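# Hang the clothes rail on two wall hooks

## Task

Put the clothes rail onto both wall hooks so that it rests there by itself, then open the gripper and move the hand away. The goal is not met if the gripper still holds the rail when the result is checked, or if the rail stays up only because the robot is supporting it.

## Robot and tools

Robot: one arm with six joints and a two-finger parallel gripper. From the base outward the joints are waist, shoulder, elbow, forearm roll, wrist pitch and wrist roll. Their ranges in rad are -6.283..6.283, -2.059..2.094, -3.927..0.192, -6.283..6.283, -1.693..3.142 and -6.283..6.283. The elbow cannot fully straighten. The base may sit tilted relative to the table, and any block or post under it counts as part of the arm.

Frames. The scene frame has its origin on the table top directly below the arm base. +z is up, and +y is to the left when facing along +x. Results report the gripper in this frame: end_effector_position in metres, end_effector_quat_wxyz, and linear and angular velocities in m/s and rad/s. The reported position can be off from the true one, more so at long reach. The gripper has its own axes: the fingers point along its +z and close along its y. The reported point lies midway between the closed finger pads, about 2 cm short of the fingertips. Closing pushes the tips roughly 10 mm further along +z.

One command row is 7 numbers, each in [-1, 1], in this order: dx, dy, dz, rx, ry, rz, opening. The first six are an offset, not a pose. They are expressed in the gripper's own axes and measured from the gripper pose printed in the most recent result that includes one. If no result in the current scene has shown a pose yet, or for the second and later calls within one reply, they are measured from wherever the gripper is when the action starts. Scale: 1.0 equals 0.6 m for dx, dy, dz and 180 degrees for rotation. rx, ry, rz together form a single rotation vector. opening is absolute: +1 is fully open (0.084 m) and -1 is closed. All zeros is not a pause: it drives the gripper back to the reference pose.

Tools.
- execute_actions: takes actions, a list holding at most one item, plus an optional pictures flag (true or false). An empty list sends nothing and just returns the state. An action {"rows": [...], "steps": n} uses 1 to 15 rows and up to 15 steps of 1/30 s each (15 if steps is omitted). Each row is applied for one step, and the last row repeats to fill the remaining steps. Every row is an offset from the same reference pose, not from the row before it. A wait {"steps": n} with no rows allows up to 300 steps, counted from the previous result, so the time spent replying is included. A call that is refused sends nothing.
- move: target is one 7-number row as above (an offset in the gripper frame, with an absolute opening). speed is optional, in m/s, from 0.002 to 0.5, default 0.25; the turn rate is capped at twice that value in rad/s. The hand follows a straight path lasting 0.5 to 10 s. A longer path stops after 10 s, short of the target. The opening is sent when the move starts. The path does not slow for obstacles, the real hand lags and may drift, and it can exceed speed when the arm is close to straight. The result adds a "move:" line giving the outcome (done means it stopped near the target; others include off_target, moving, held, fault), any limits that acted (paced means the sent pose was clipped; held means some steps were blocked, after which the arm may move quickly), and the distance left to the target.
- wait: seconds from 0 to 10; sends nothing new.
- zoom_image: camera (cam_head_left, cam_head_right, cam_high, cam_low or cam_wrist) and region [x0, y0, x1, y1] in image pixels, origin top-left, at most 504x504. Every camera image is 672x504.
- finished_scene: scene (integer); ends the current scene for good, and the result says whether the goal was met.

Motion details. At each step the commanded pose is clipped to within 70 mm and 16 degrees of the measured pose, and the controller favours position over orientation. After an action ends, the arm continues only toward the last clipped pose. Large moves may therefore need further commands, so check the reported pose. A "Hand target" line shows the pose the controller is currently driving toward. The simulation keeps running while a reply is being written, and fingers that are still opening or closing keep moving during that time.

Result lines. HELD marks steps on which the clearance check withheld some or all of your row. "pose unreachable" means that check altered or blocked the command. grip_measured is the actual finger opening, on the same scale as opening. To keep hold of something, command an opening well below grip_measured; the bigger the gap, the harder the squeeze (up to roughly 24 N per pad). Joint torques are listed in joint order and carry offsets and noise. MOTOR HOT appears from 65 °C. At 80 °C an OVER-TEMPERATURE FAULT applies the brakes until the motors cool. If contact torque reaches a joint's load limit (waist 46.5, shoulder 46.5, elbow 27.9, forearm roll 27.9, wrist pitch 18.6, wrist roll 18.6 N m, including the held load), the arm backs that joint off slightly and freezes for 10 s.

Avoid: knocking or placing anything off the table, since that fails the task. Also avoid dropping the rail, letting it slip, and fast collisions or hard pushes, because faster moves and targets set further past a contact press harder. Closing the gripper quickly can squeeze very hard. Brief outside tugs on the held rail may occur. Finish by opening the gripper with the rail seated on both hooks, then withdraw the hand before calling finished_scene.

Each tool is called after "Emit:" in YAML: its name, and indented under it one key for each argument.

## Session

Emit:
execute_actions:
  actions: []

Scene clock: 0.00 s of 5700.00 s.
end_effector_position=(+0.1564, -0.0717, +0.1557) grip_measured=+1.00 end_effector_quat_wxyz=(+0.359, +0.265, -0.600, +0.664) end_effector_velocity=(+0.000, +0.000, +0.000) end_effector_angular_velocity=(+0.001, -0.001, +0.001)
Joint positions: [ 0.638  0.359 -0.441 -0.665  1.785 -2.52   0.084]
Joint velocities: [ 0.001 -0.001 -0.    -0.001 -0.    -0.    -0.   ]
Joint torques (N m, as the arm reports them, + toward a larger angle): no reading
Motor temperatures (°C, as the motors report them): [37 36 33 35 36 38]
Hand target: +0.156, -0.072, +0.156; +0.359, +0.265, -0.600, +0.664

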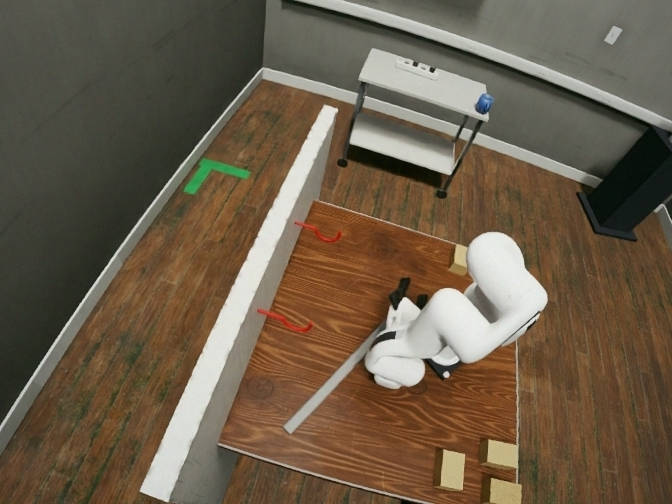

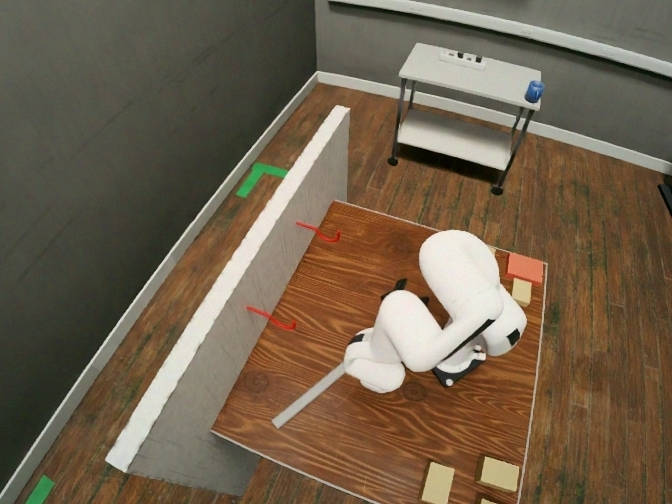

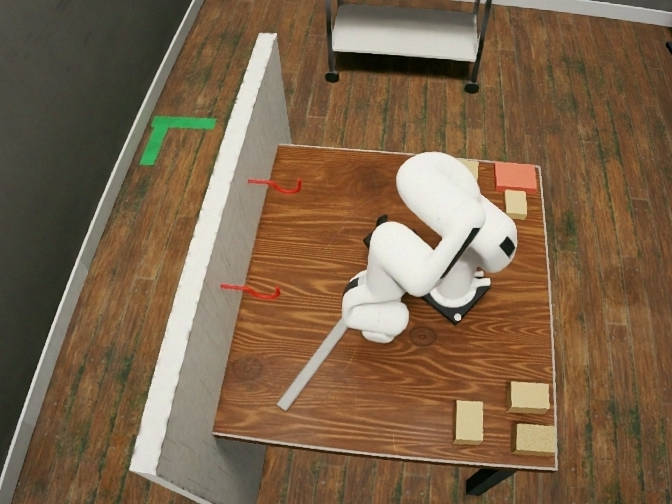

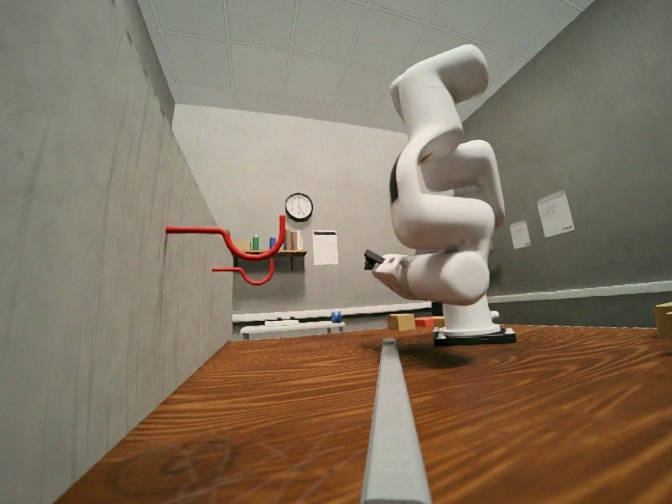

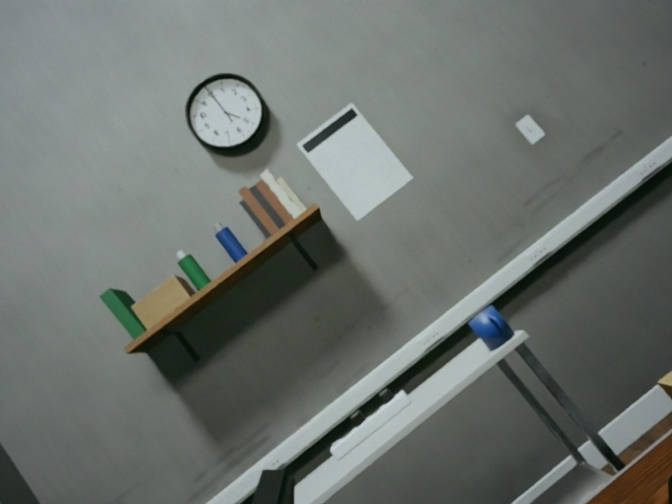

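Emit:
move:
  target: [0.155,-0.407,-0.253,-0.334,-0.430,0,1]

Scene clock: 11.30 s of 5700.00 s.
end_effector_position=(+0.3067, +0.0995, +0.3559) grip_measured=+1.00 end_effector_quat_wxyz=(+0.000, -0.405, +0.914, -0.001) end_effector_velocity=(+0.001, +0.001, +0.001) end_effector_angular_velocity=(+0.010, -0.001, +0.001)
Joint positions: [ 0.145 -0.56  -0.95  -0.016  1.501 -3.634  0.084]
Joint velocities: [-0.003  0.001 -0.004  0.009 -0.001 -0.005  0.   ]
Joint torques (N m, as the arm reports them, + toward a larger angle): [  0.56  -6.21 -14.2    0.08  -1.39  -0.25]
Motor temperatures (°C, as the motors report them): [37 36 34 35 36 38]
Hand target: +0.307, +0.100, +0.356; +0.000, -0.405, +0.914, -0.000
Off the commanded pose: 0.001 m, 0 deg.
After step 90, 4.43 s passed at rest.
move: done

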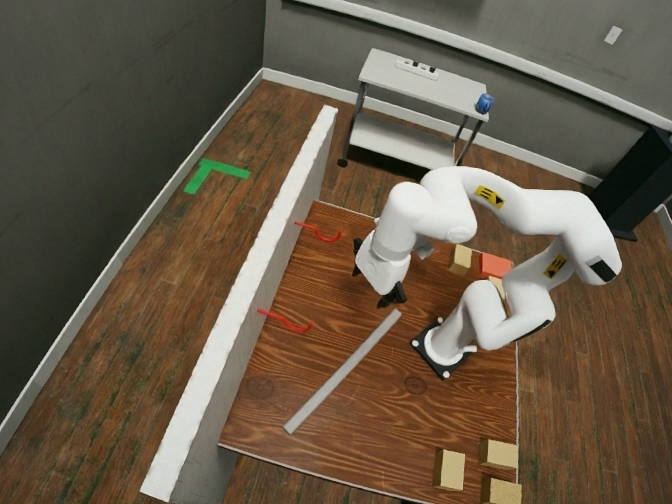

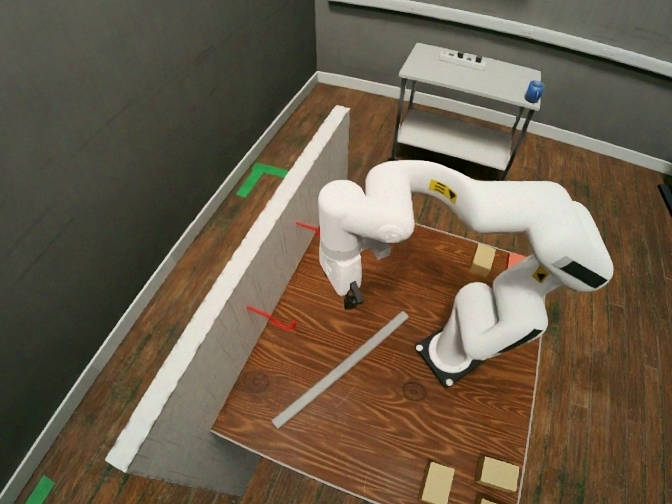

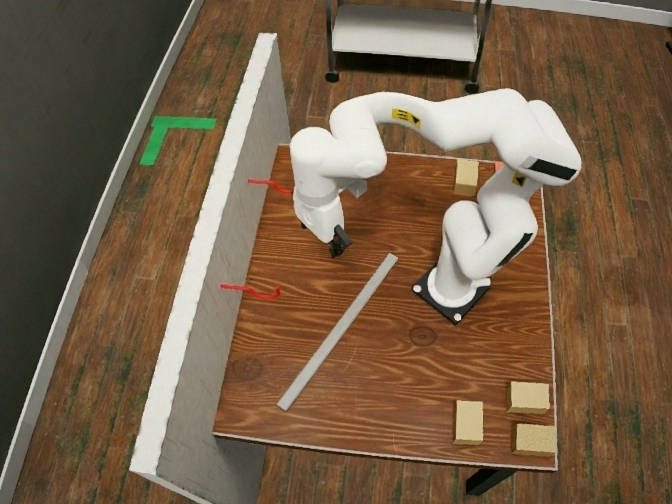

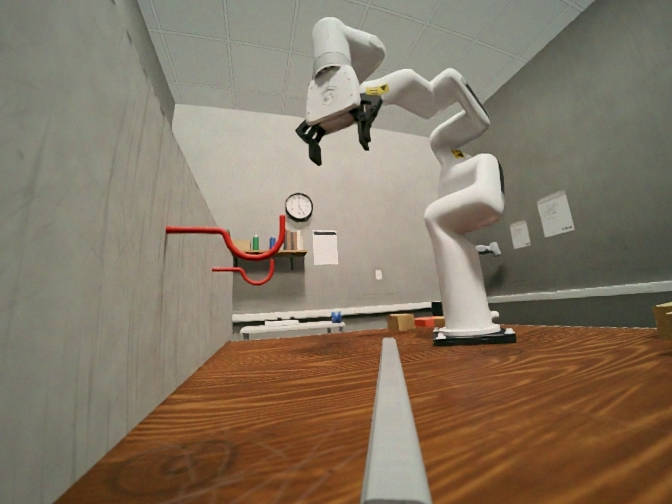

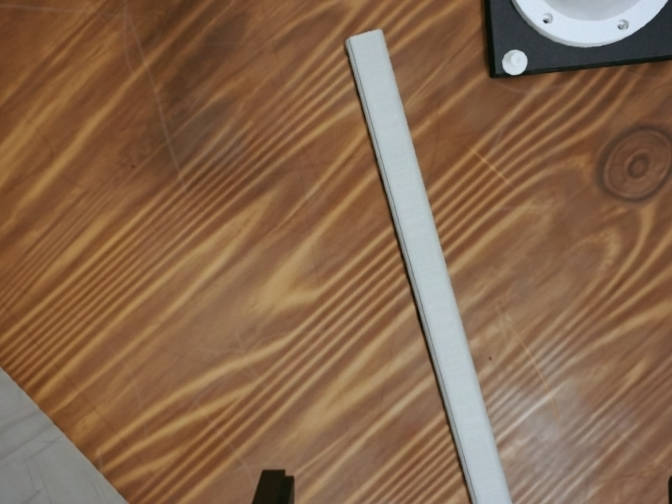

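Emit:
move:
  target: [-0.033,0.097,0.2,0,0,-0.086,1]

Scene clock: 19.80 s of 5700.00 s.
end_effector_position=(+0.2771, +0.1529, +0.2362) grip_measured=+1.00 end_effector_quat_wxyz=(+0.000, -0.524, +0.852, -0.001) end_effector_velocity=(-0.001, +0.000, -0.003) end_effector_angular_velocity=(-0.000, +0.005, -0.000)
Joint positions: [ 0.331 -0.57  -0.599 -0.018  1.161 -3.711  0.084]
Joint velocities: [ 0.001  0.002  0.006  0.003 -0.004  0.    -0.   ]
Joint torques (N m, as the arm reports them, + toward a larger angle): [  0.47  -5.95 -14.43   0.31  -1.41  -0.23]
Motor temperatures (°C, as the motors report them): [37 36 35 35 36 38]
Hand target: +0.277, +0.153, +0.236; -0.000, -0.524, +0.852, -0.001
Off the commanded pose: 0.000 m, 0 deg.
After step 90, 4.40 s passed at rest.
move: done

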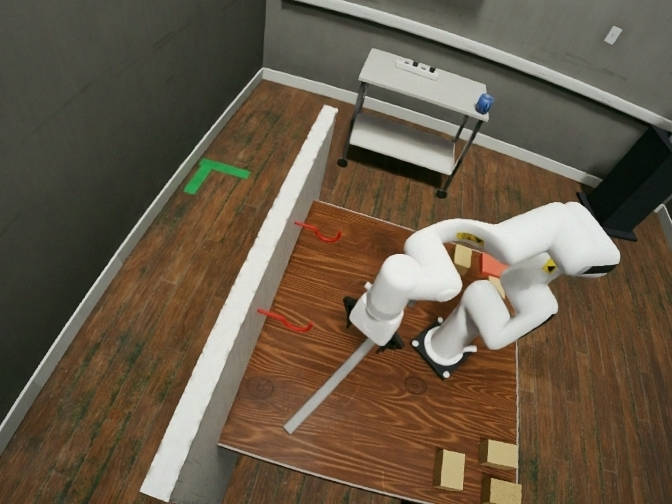

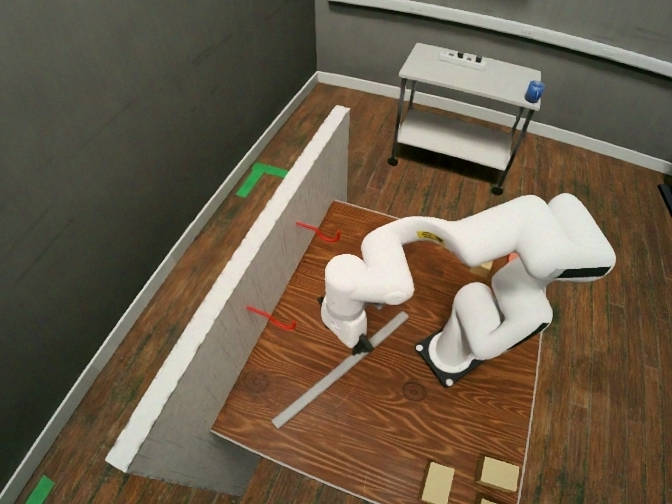

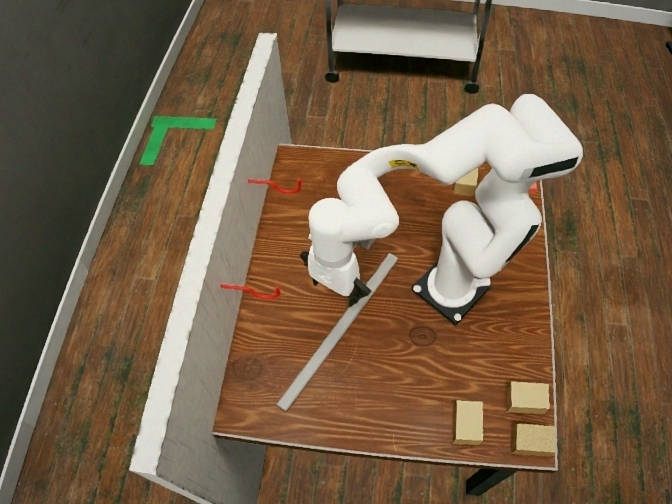

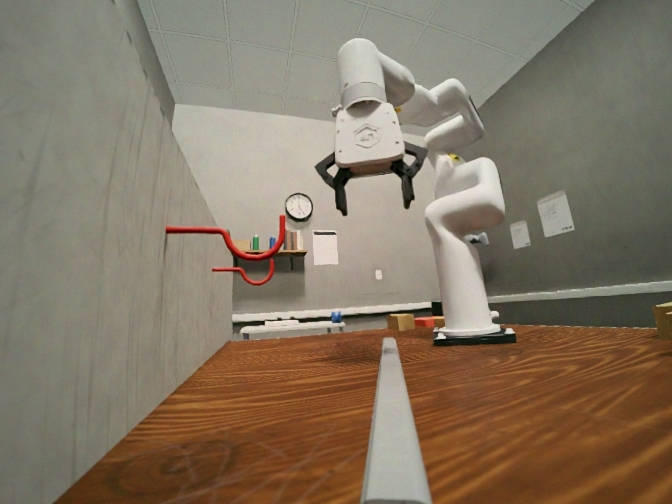

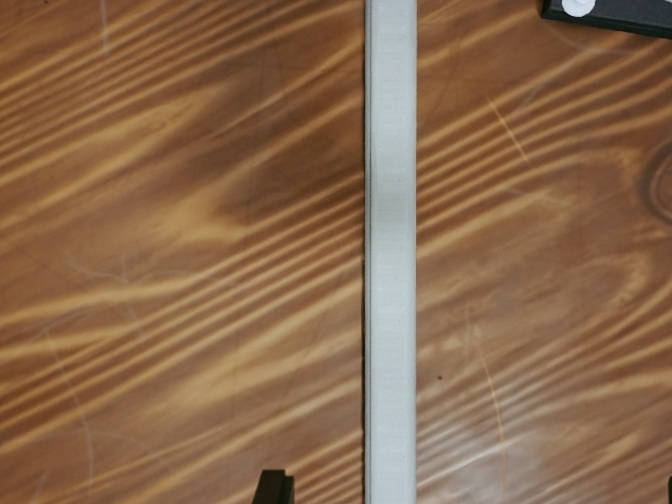

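Aligned. Descend.

Emit:
move:
  target: [0,0,0.31,0,0,0,1]
  speed: 0.15

Scene clock: 23.87 s of 5700.00 s.
end_effector_position=(+0.2775, +0.1522, +0.0505) grip_measured=+1.00 end_effector_quat_wxyz=(+0.001, -0.524, +0.852, -0.001) end_effector_velocity=(-0.001, -0.001, -0.002) end_effector_angular_velocity=(-0.003, +0.003, +0.000)
Joint positions: [ 0.313 -0.142 -0.333 -0.039  0.466 -3.7    0.084]
Joint velocities: [-0.002  0.007  0.001 -0.003 -0.004  0.001  0.   ]
Joint torques (N m, as the arm reports them, + toward a larger angle): [  0.28  -8.93 -10.84   0.26  -1.37  -0.25]
Motor temperatures (°C, as the motors report them): [37 36 36 35 36 38]
Hand target: +0.277, +0.152, +0.050; +0.000, -0.524, +0.852, -0.001
Off the commanded pose: 0.001 m, 0 deg.
move: done

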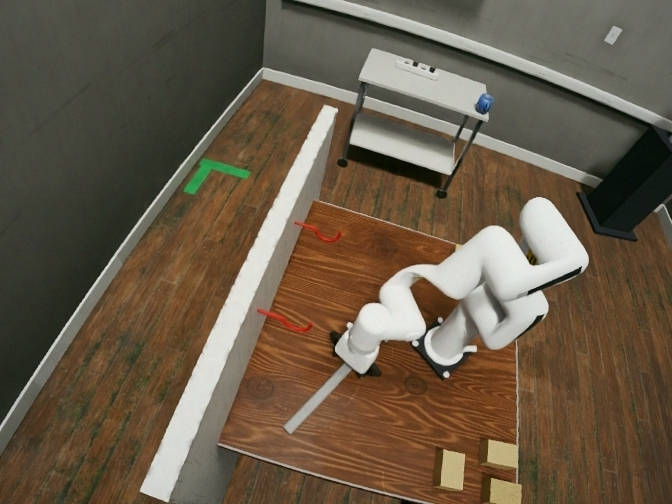

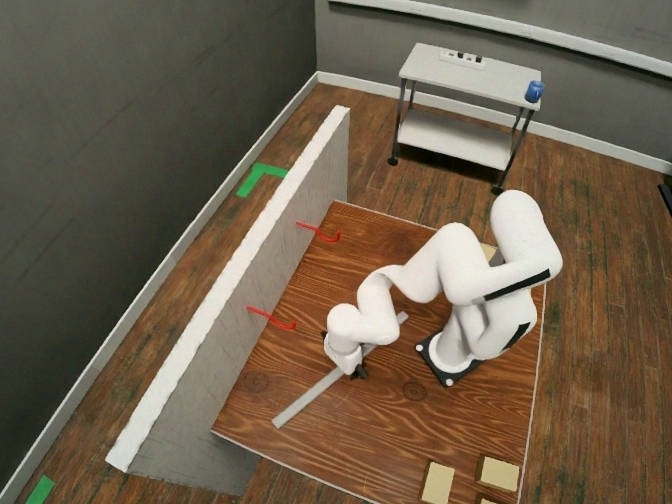

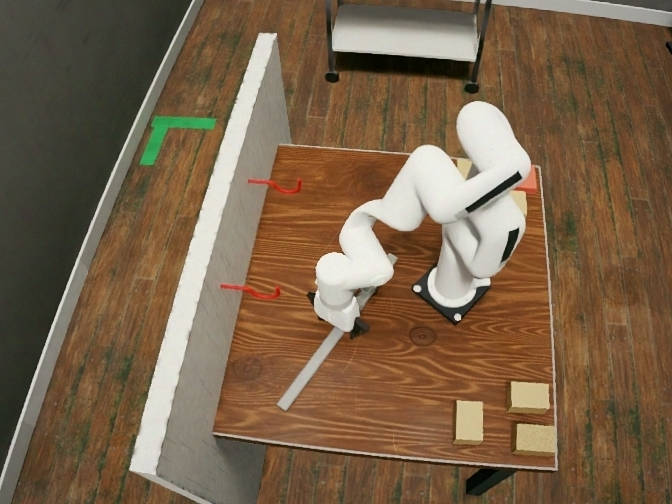

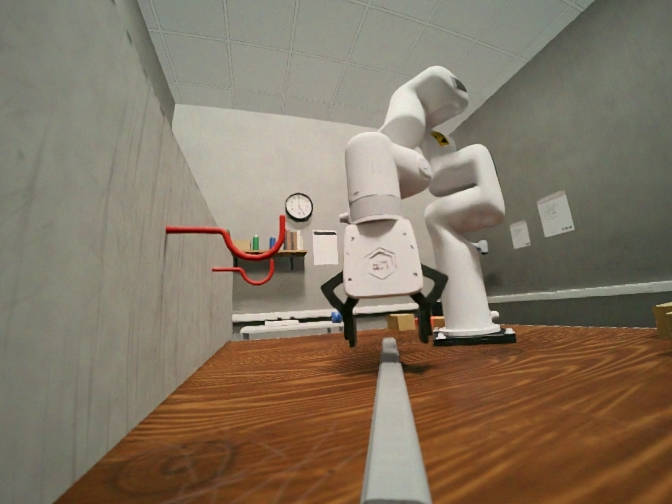

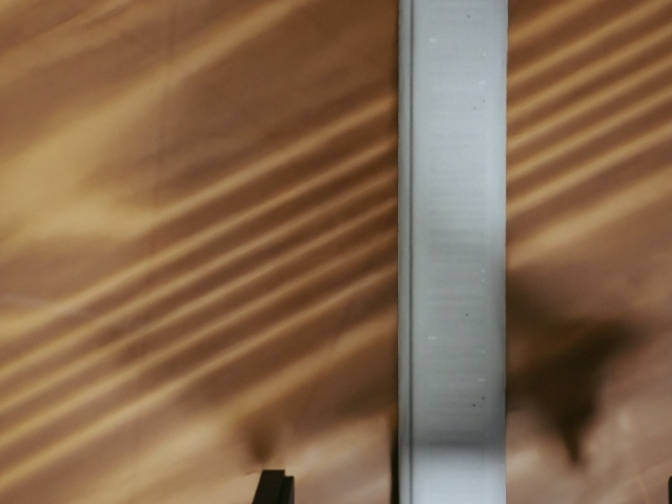

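Emit:
move:
  target: [0.03,0,0.047,0,0,0,1]
  speed: 0.05

Emit:
move:
  target: [0,0,0,0,0,0,-1]

Scene clock: 27.23 s of 5700.00 s.
end_effector_position=(+0.2696, +0.1361, +0.0225) grip_measured=+1.00 end_effector_quat_wxyz=(+0.001, -0.524, +0.852, -0.001) end_effector_velocity=(+0.001, -0.000, -0.000) end_effector_angular_velocity=(+0.002, -0.004, +0.000)
Joint positions: [ 0.274 -0.068 -0.28  -0.052  0.339 -3.725  0.084]
Joint velocities: [-0.002  0.003  0.    -0.002 -0.008 -0.001 -0.   ]
Joint torques (N m, as the arm reports them, + toward a larger angle): [ 0.48 -8.89 -9.52  0.35 -1.28 -0.21]
Motor temperatures (°C, as the motors report them): [37 36 36 35 36 38]
Hand target: +0.269, +0.136, +0.022; +0.001, -0.524, +0.852, -0.001
Off the commanded pose: 0.000 m, 0 deg.
move: done

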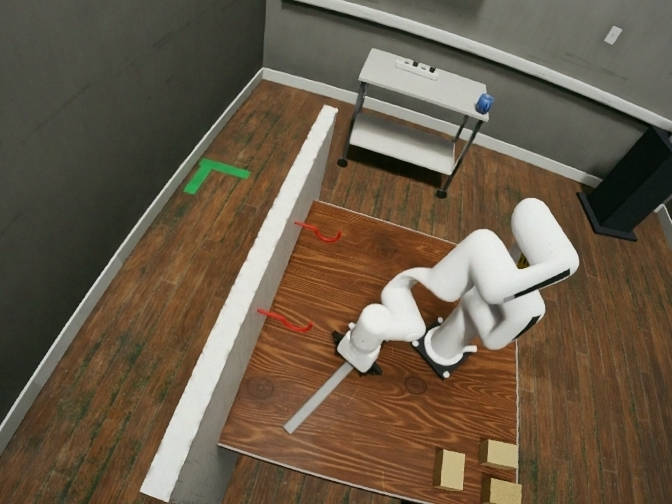

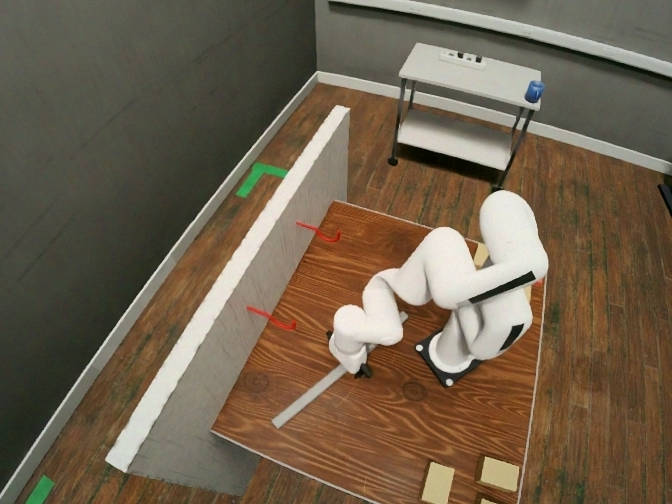

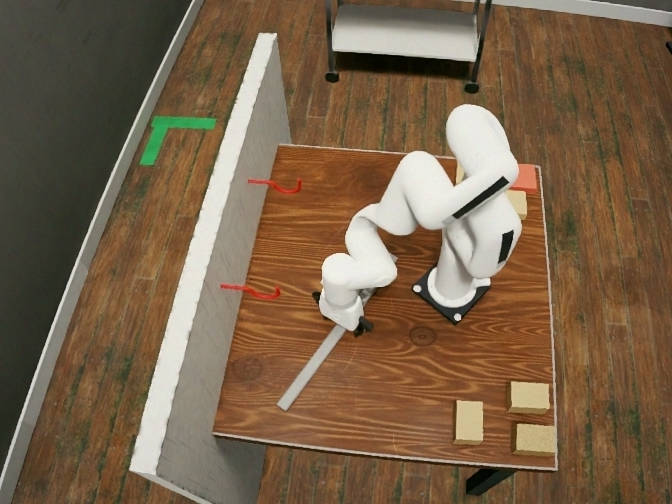

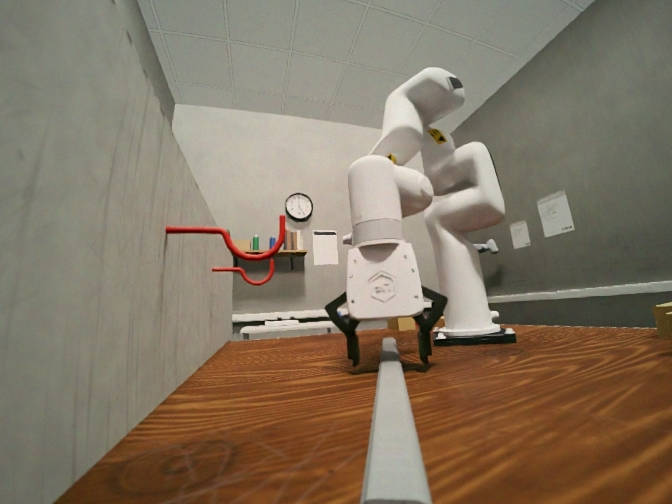

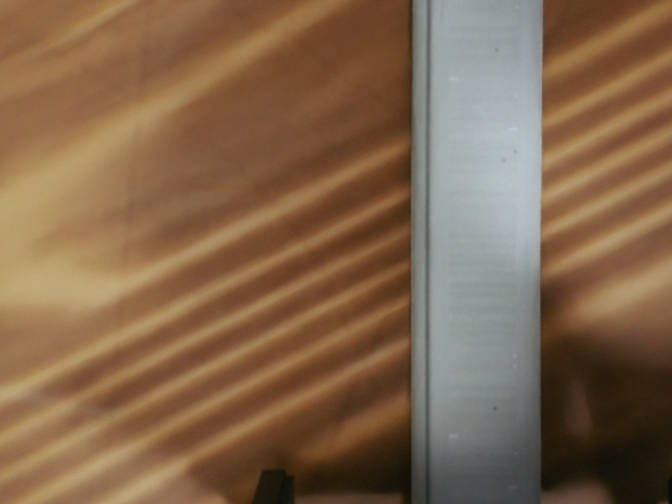

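Scene clock: 27.73 s of 5700.00 s.
end_effector_position=(+0.2697, +0.1361, +0.0226) grip_measured=-0.34 end_effector_quat_wxyz=(+0.001, -0.524, +0.852, -0.001) end_effector_velocity=(+0.000, -0.001, -0.000) end_effector_angular_velocity=(-0.000, +0.001, -0.003)
Joint positions: [ 0.274 -0.068 -0.28  -0.052  0.339 -3.725  0.029]
Joint velocities: [-0.002  0.     0.     0.001  0.     0.001  0.   ]
Joint torques (N m, as the arm reports them, + toward a larger angle): [ 0.13 -8.7  -9.42  0.45 -1.34 -0.28]
Motor temperatures (°C, as the motors report them): [37 36 36 35 36 38]
Hand target: +0.270, +0.136, +0.022; +0.001, -0.524, +0.852, -0.001
Off the commanded pose: 0.000 m, 0 deg.
move: done

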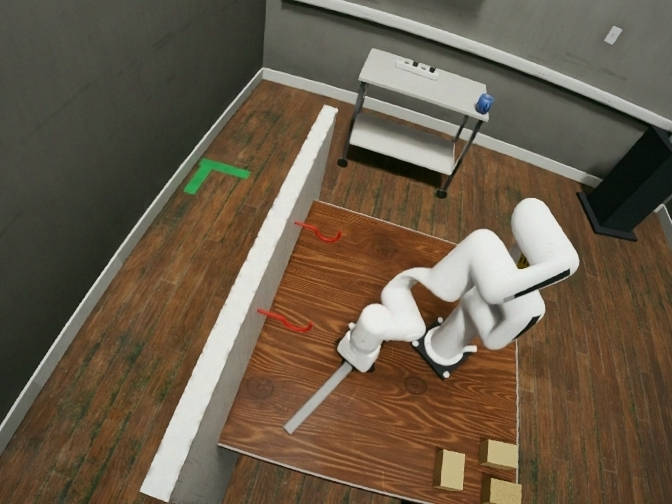

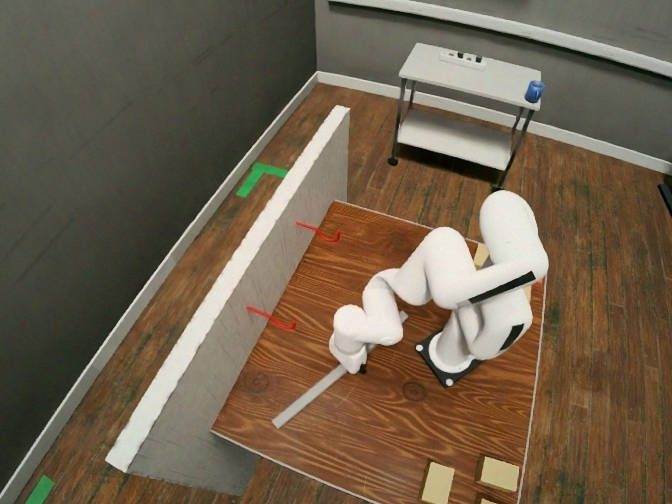

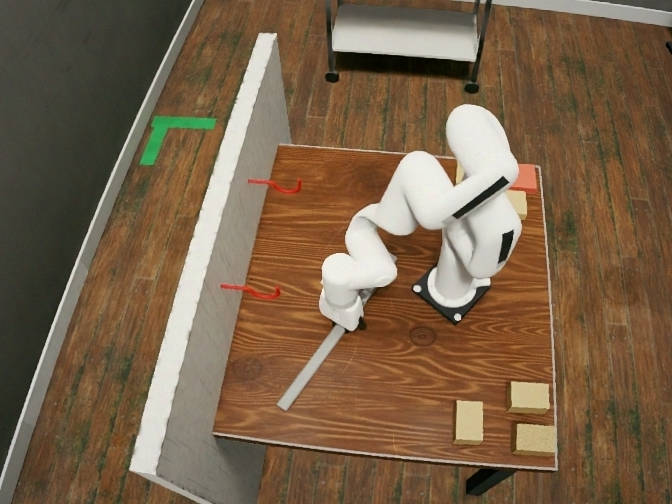

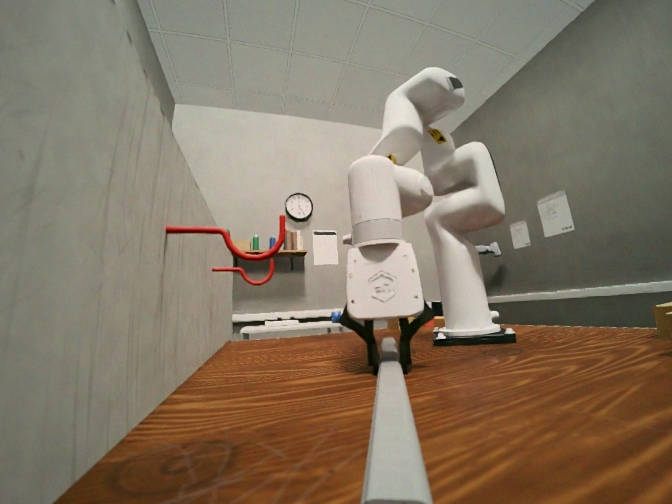

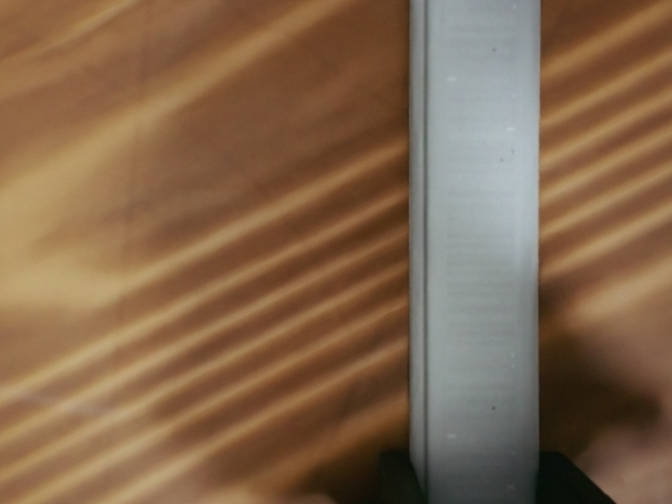

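Emit:
move:
  target: [0.18,-0.147,-0.46,0,0,-0.149,-1]
  speed: 0.15

Scene clock: 35.70 s of 5700.00 s.
end_effector_position=(+0.2991, +0.0008, +0.2985) grip_measured=-0.34 end_effector_quat_wxyz=(-0.001, +0.707, -0.707, +0.001) end_effector_velocity=(+0.001, -0.001, +0.004) end_effector_angular_velocity=(+0.001, -0.004, +0.003)
Joint positions: [-0.174 -0.674 -0.713 -0.012  1.371 -4.689  0.029]
Joint velocities: [-0.003  0.    -0.009  0.001  0.005 -0.006 -0.   ]
Joint torques (N m, as the arm reports them, + toward a larger angle): [  0.28  -5.56 -15.62   0.33  -1.59  -0.16]
Motor temperatures (°C, as the motors report them): [37 36 36 35 36 38]
Hand target: +0.299, +0.001, +0.299; -0.001, +0.707, -0.707, +0.002
Off the commanded pose: 0.001 m, 0 deg.
After step 90, 2.47 s passed at rest.
move: done

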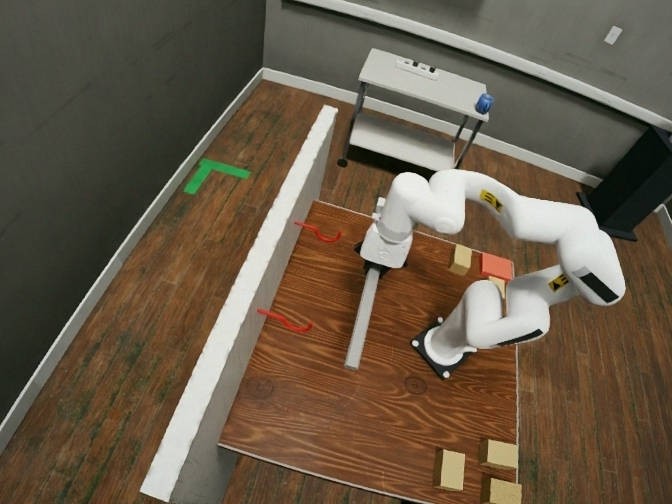

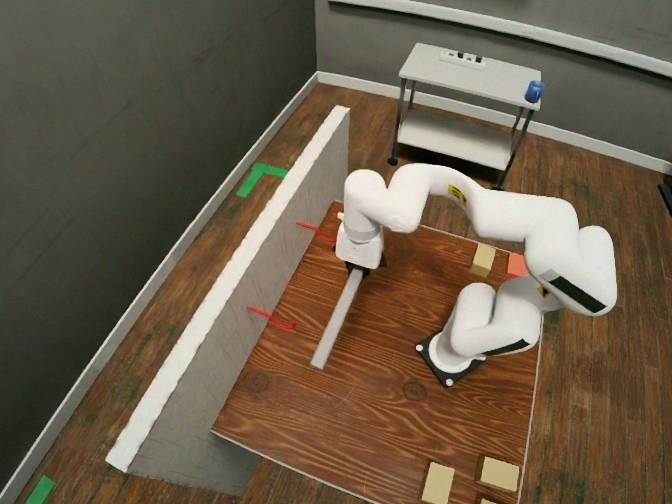

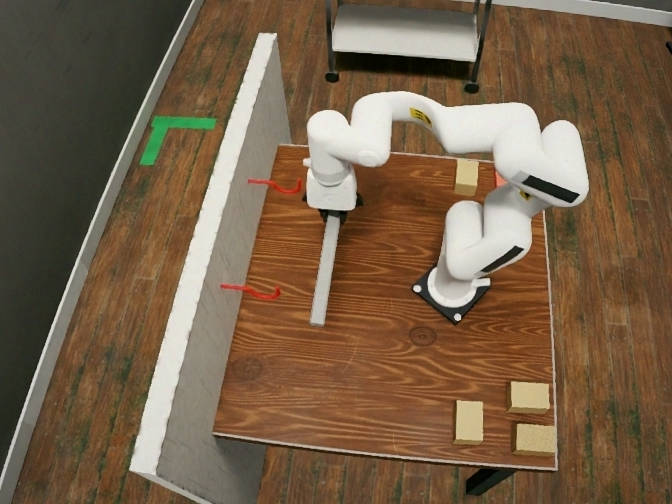

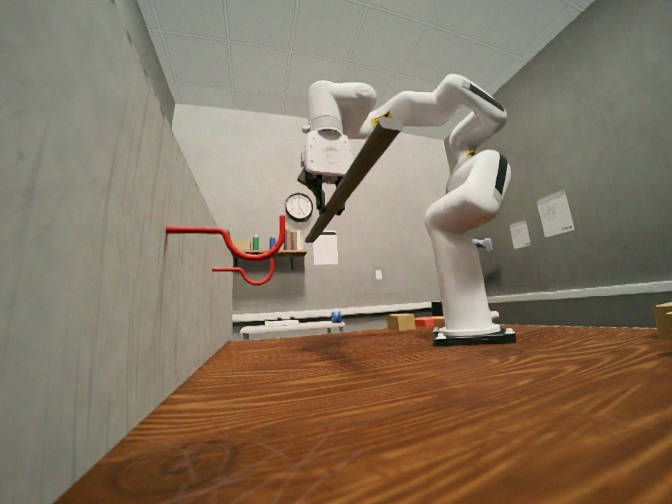

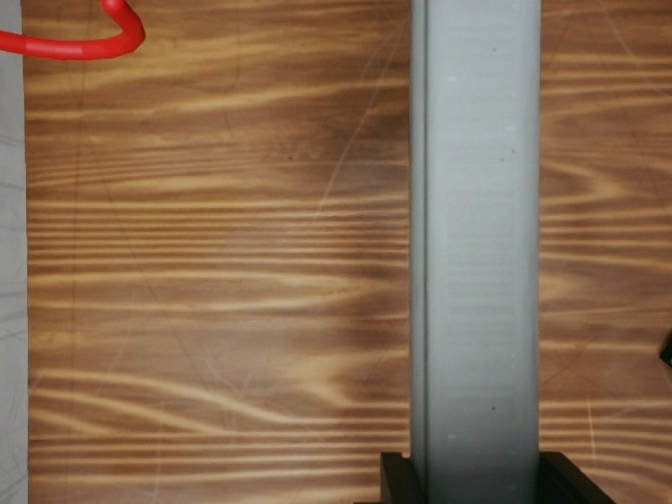

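Emit:
move:
  target: [0.04,-0.245,0.05,0,0,0,-1]
  speed: 0.12

Scene clock: 40.50 s of 5700.00 s.
end_effector_position=(+0.4460, -0.0233, +0.2689) grip_measured=-0.34 end_effector_quat_wxyz=(-0.001, +0.707, -0.707, +0.002) end_effector_velocity=(+0.000, +0.000, -0.002) end_effector_angular_velocity=(+0.001, +0.004, +0.000)
Joint positions: [-0.237 -0.135 -1.078 -0.012  1.195 -4.75   0.029]
Joint velocities: [ 0.     0.006 -0.002  0.001  0.001 -0.    -0.   ]
Joint torques (N m, as the arm reports them, + toward a larger angle): [  0.39 -13.46 -15.54   0.36  -1.57  -0.2 ]
Motor temperatures (°C, as the motors report them): [37 36 36 35 36 38]
Hand target: +0.446, -0.023, +0.269; -0.001, +0.707, -0.707, +0.002
Off the commanded pose: 0.000 m, 0 deg.
After step 90, 0.07 s passed at rest.
move: done

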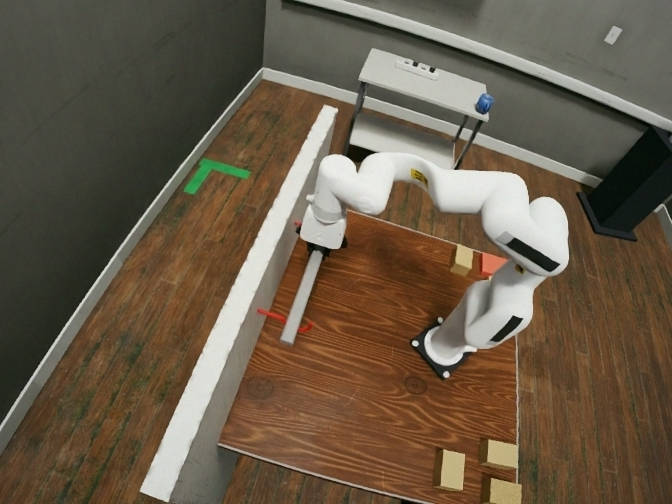

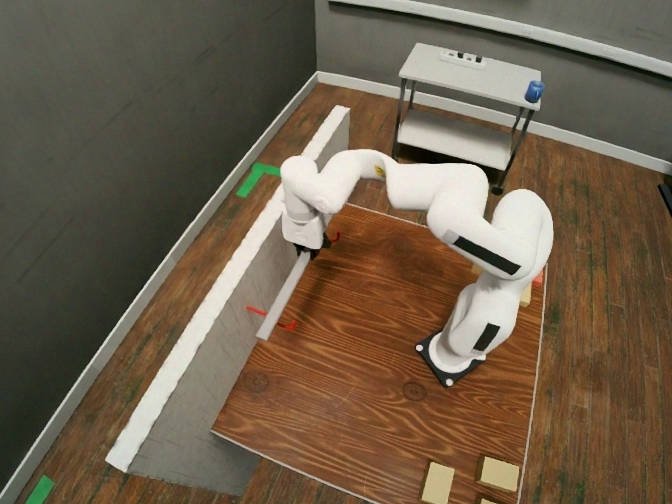

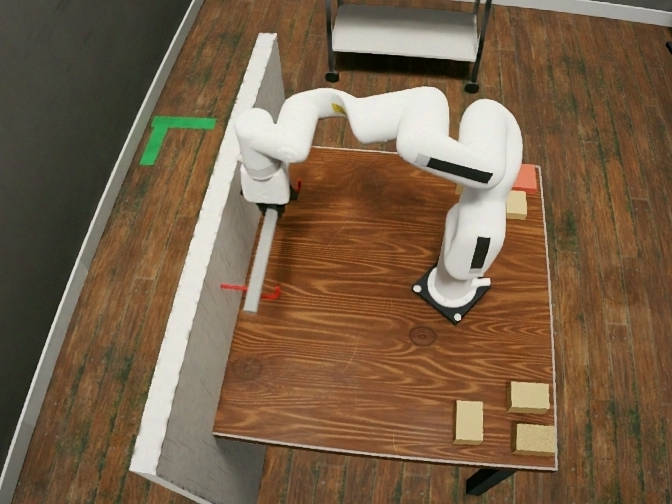

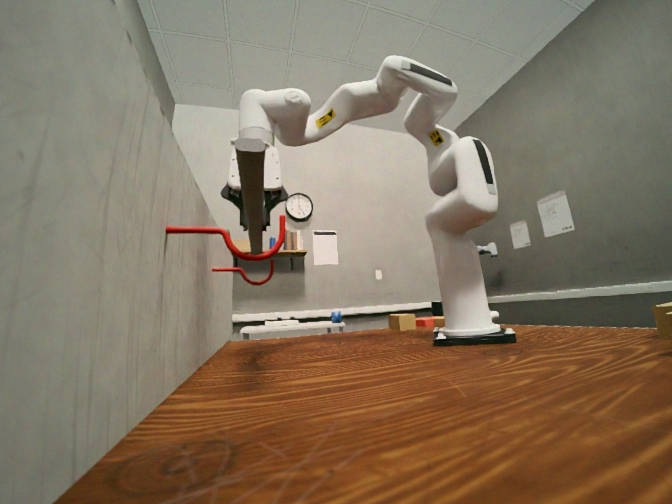

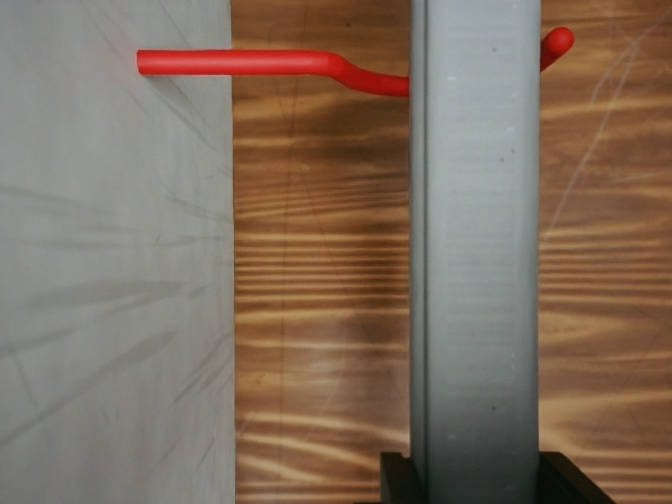

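Emit:
move:
  target: [0,0.005,0.115,0,0,0,-1]
  speed: 0.05

Emit:
zoom_image:
  camera: "cam_low"
  region: [160,180,340,310]

Scene clock: 47.80 s of 5700.00 s.
end_effector_position=(+0.4433, -0.0236, +0.2002) grip_measured=-0.34 end_effector_quat_wxyz=(-0.001, +0.707, -0.707, +0.002) end_effector_velocity=(+0.001, +0.001, +0.001) end_effector_angular_velocity=(+0.001, -0.005, +0.001)
Joint positions: [-0.24  -0.085 -0.929 -0.013  0.996 -4.749  0.029]
Joint velocities: [ 0.001 -0.001  0.     0.001 -0.005 -0.    -0.   ]
Joint torques (N m, as the arm reports them, + toward a larger angle): [  0.53 -13.65 -14.99   0.19  -1.66  -0.14]
Motor temperatures (°C, as the motors report them): [37 36 37 35 36 38]
Hand target: +0.443, -0.024, +0.200; -0.001, +0.707, -0.707, +0.002
Off the commanded pose: 0.000 m, 0 deg.
After step 90, 2.60 s passed at rest.
move: done

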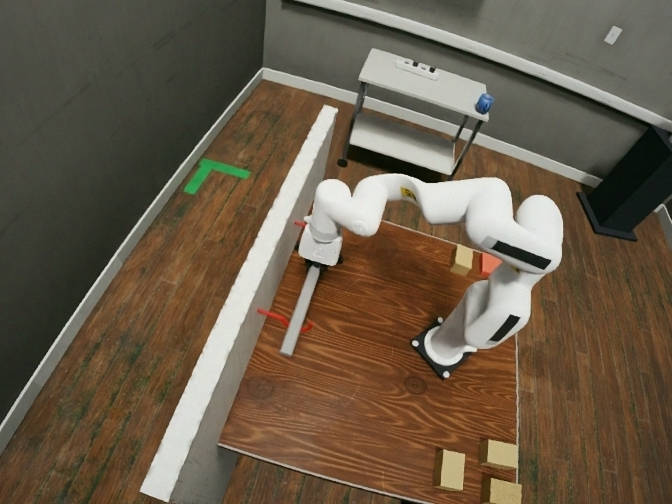

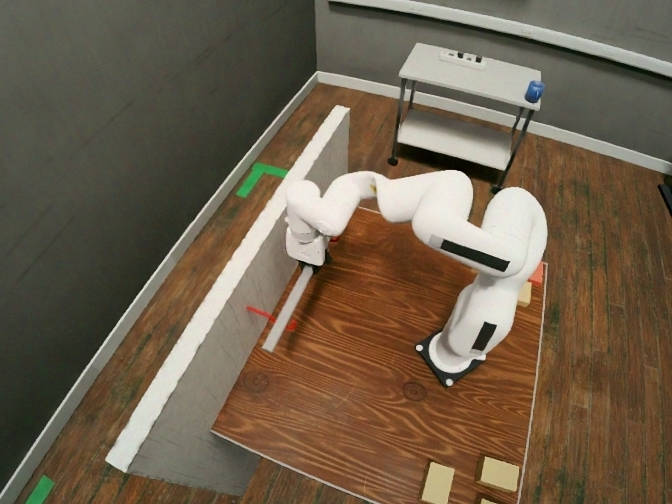

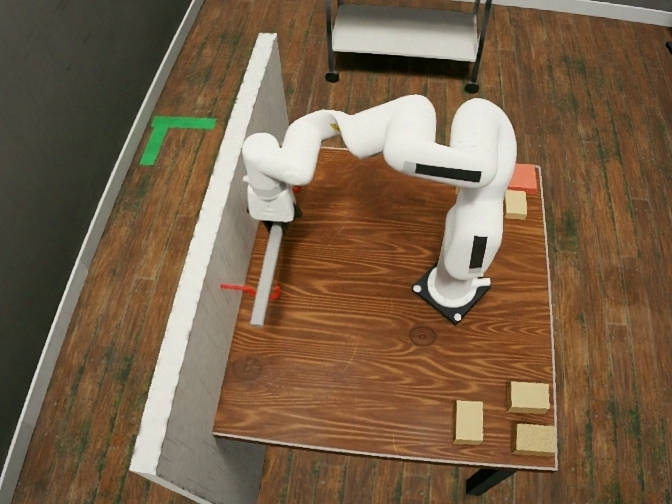

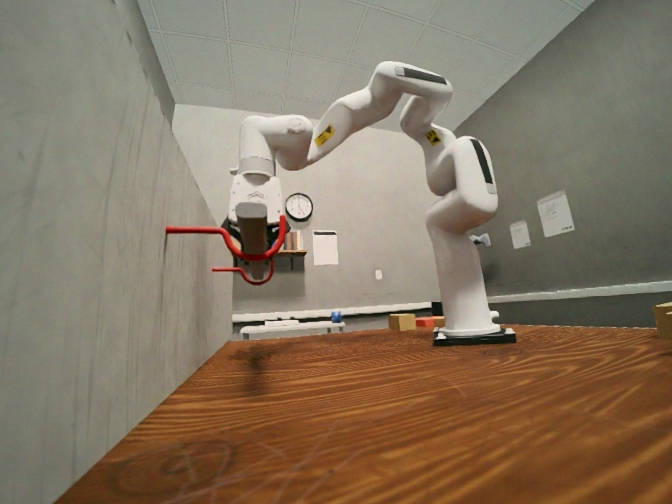

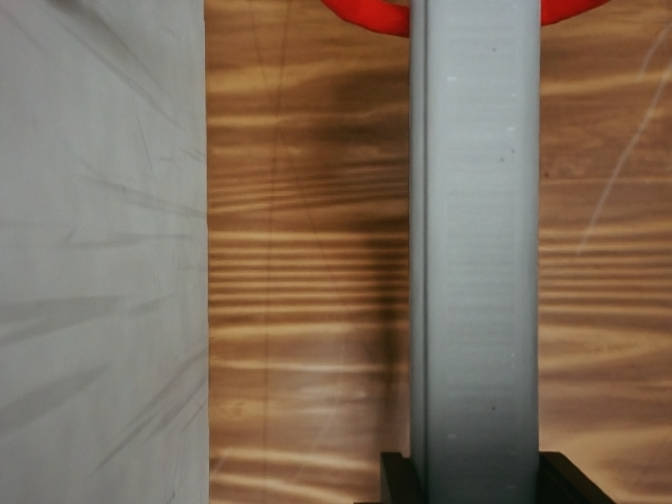

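Region (160, 180, 340, 310) of cam_low's 672x504 image, scaled by 2.800, with more detail than that image has.

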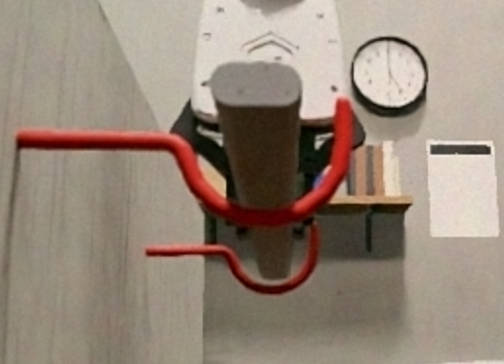

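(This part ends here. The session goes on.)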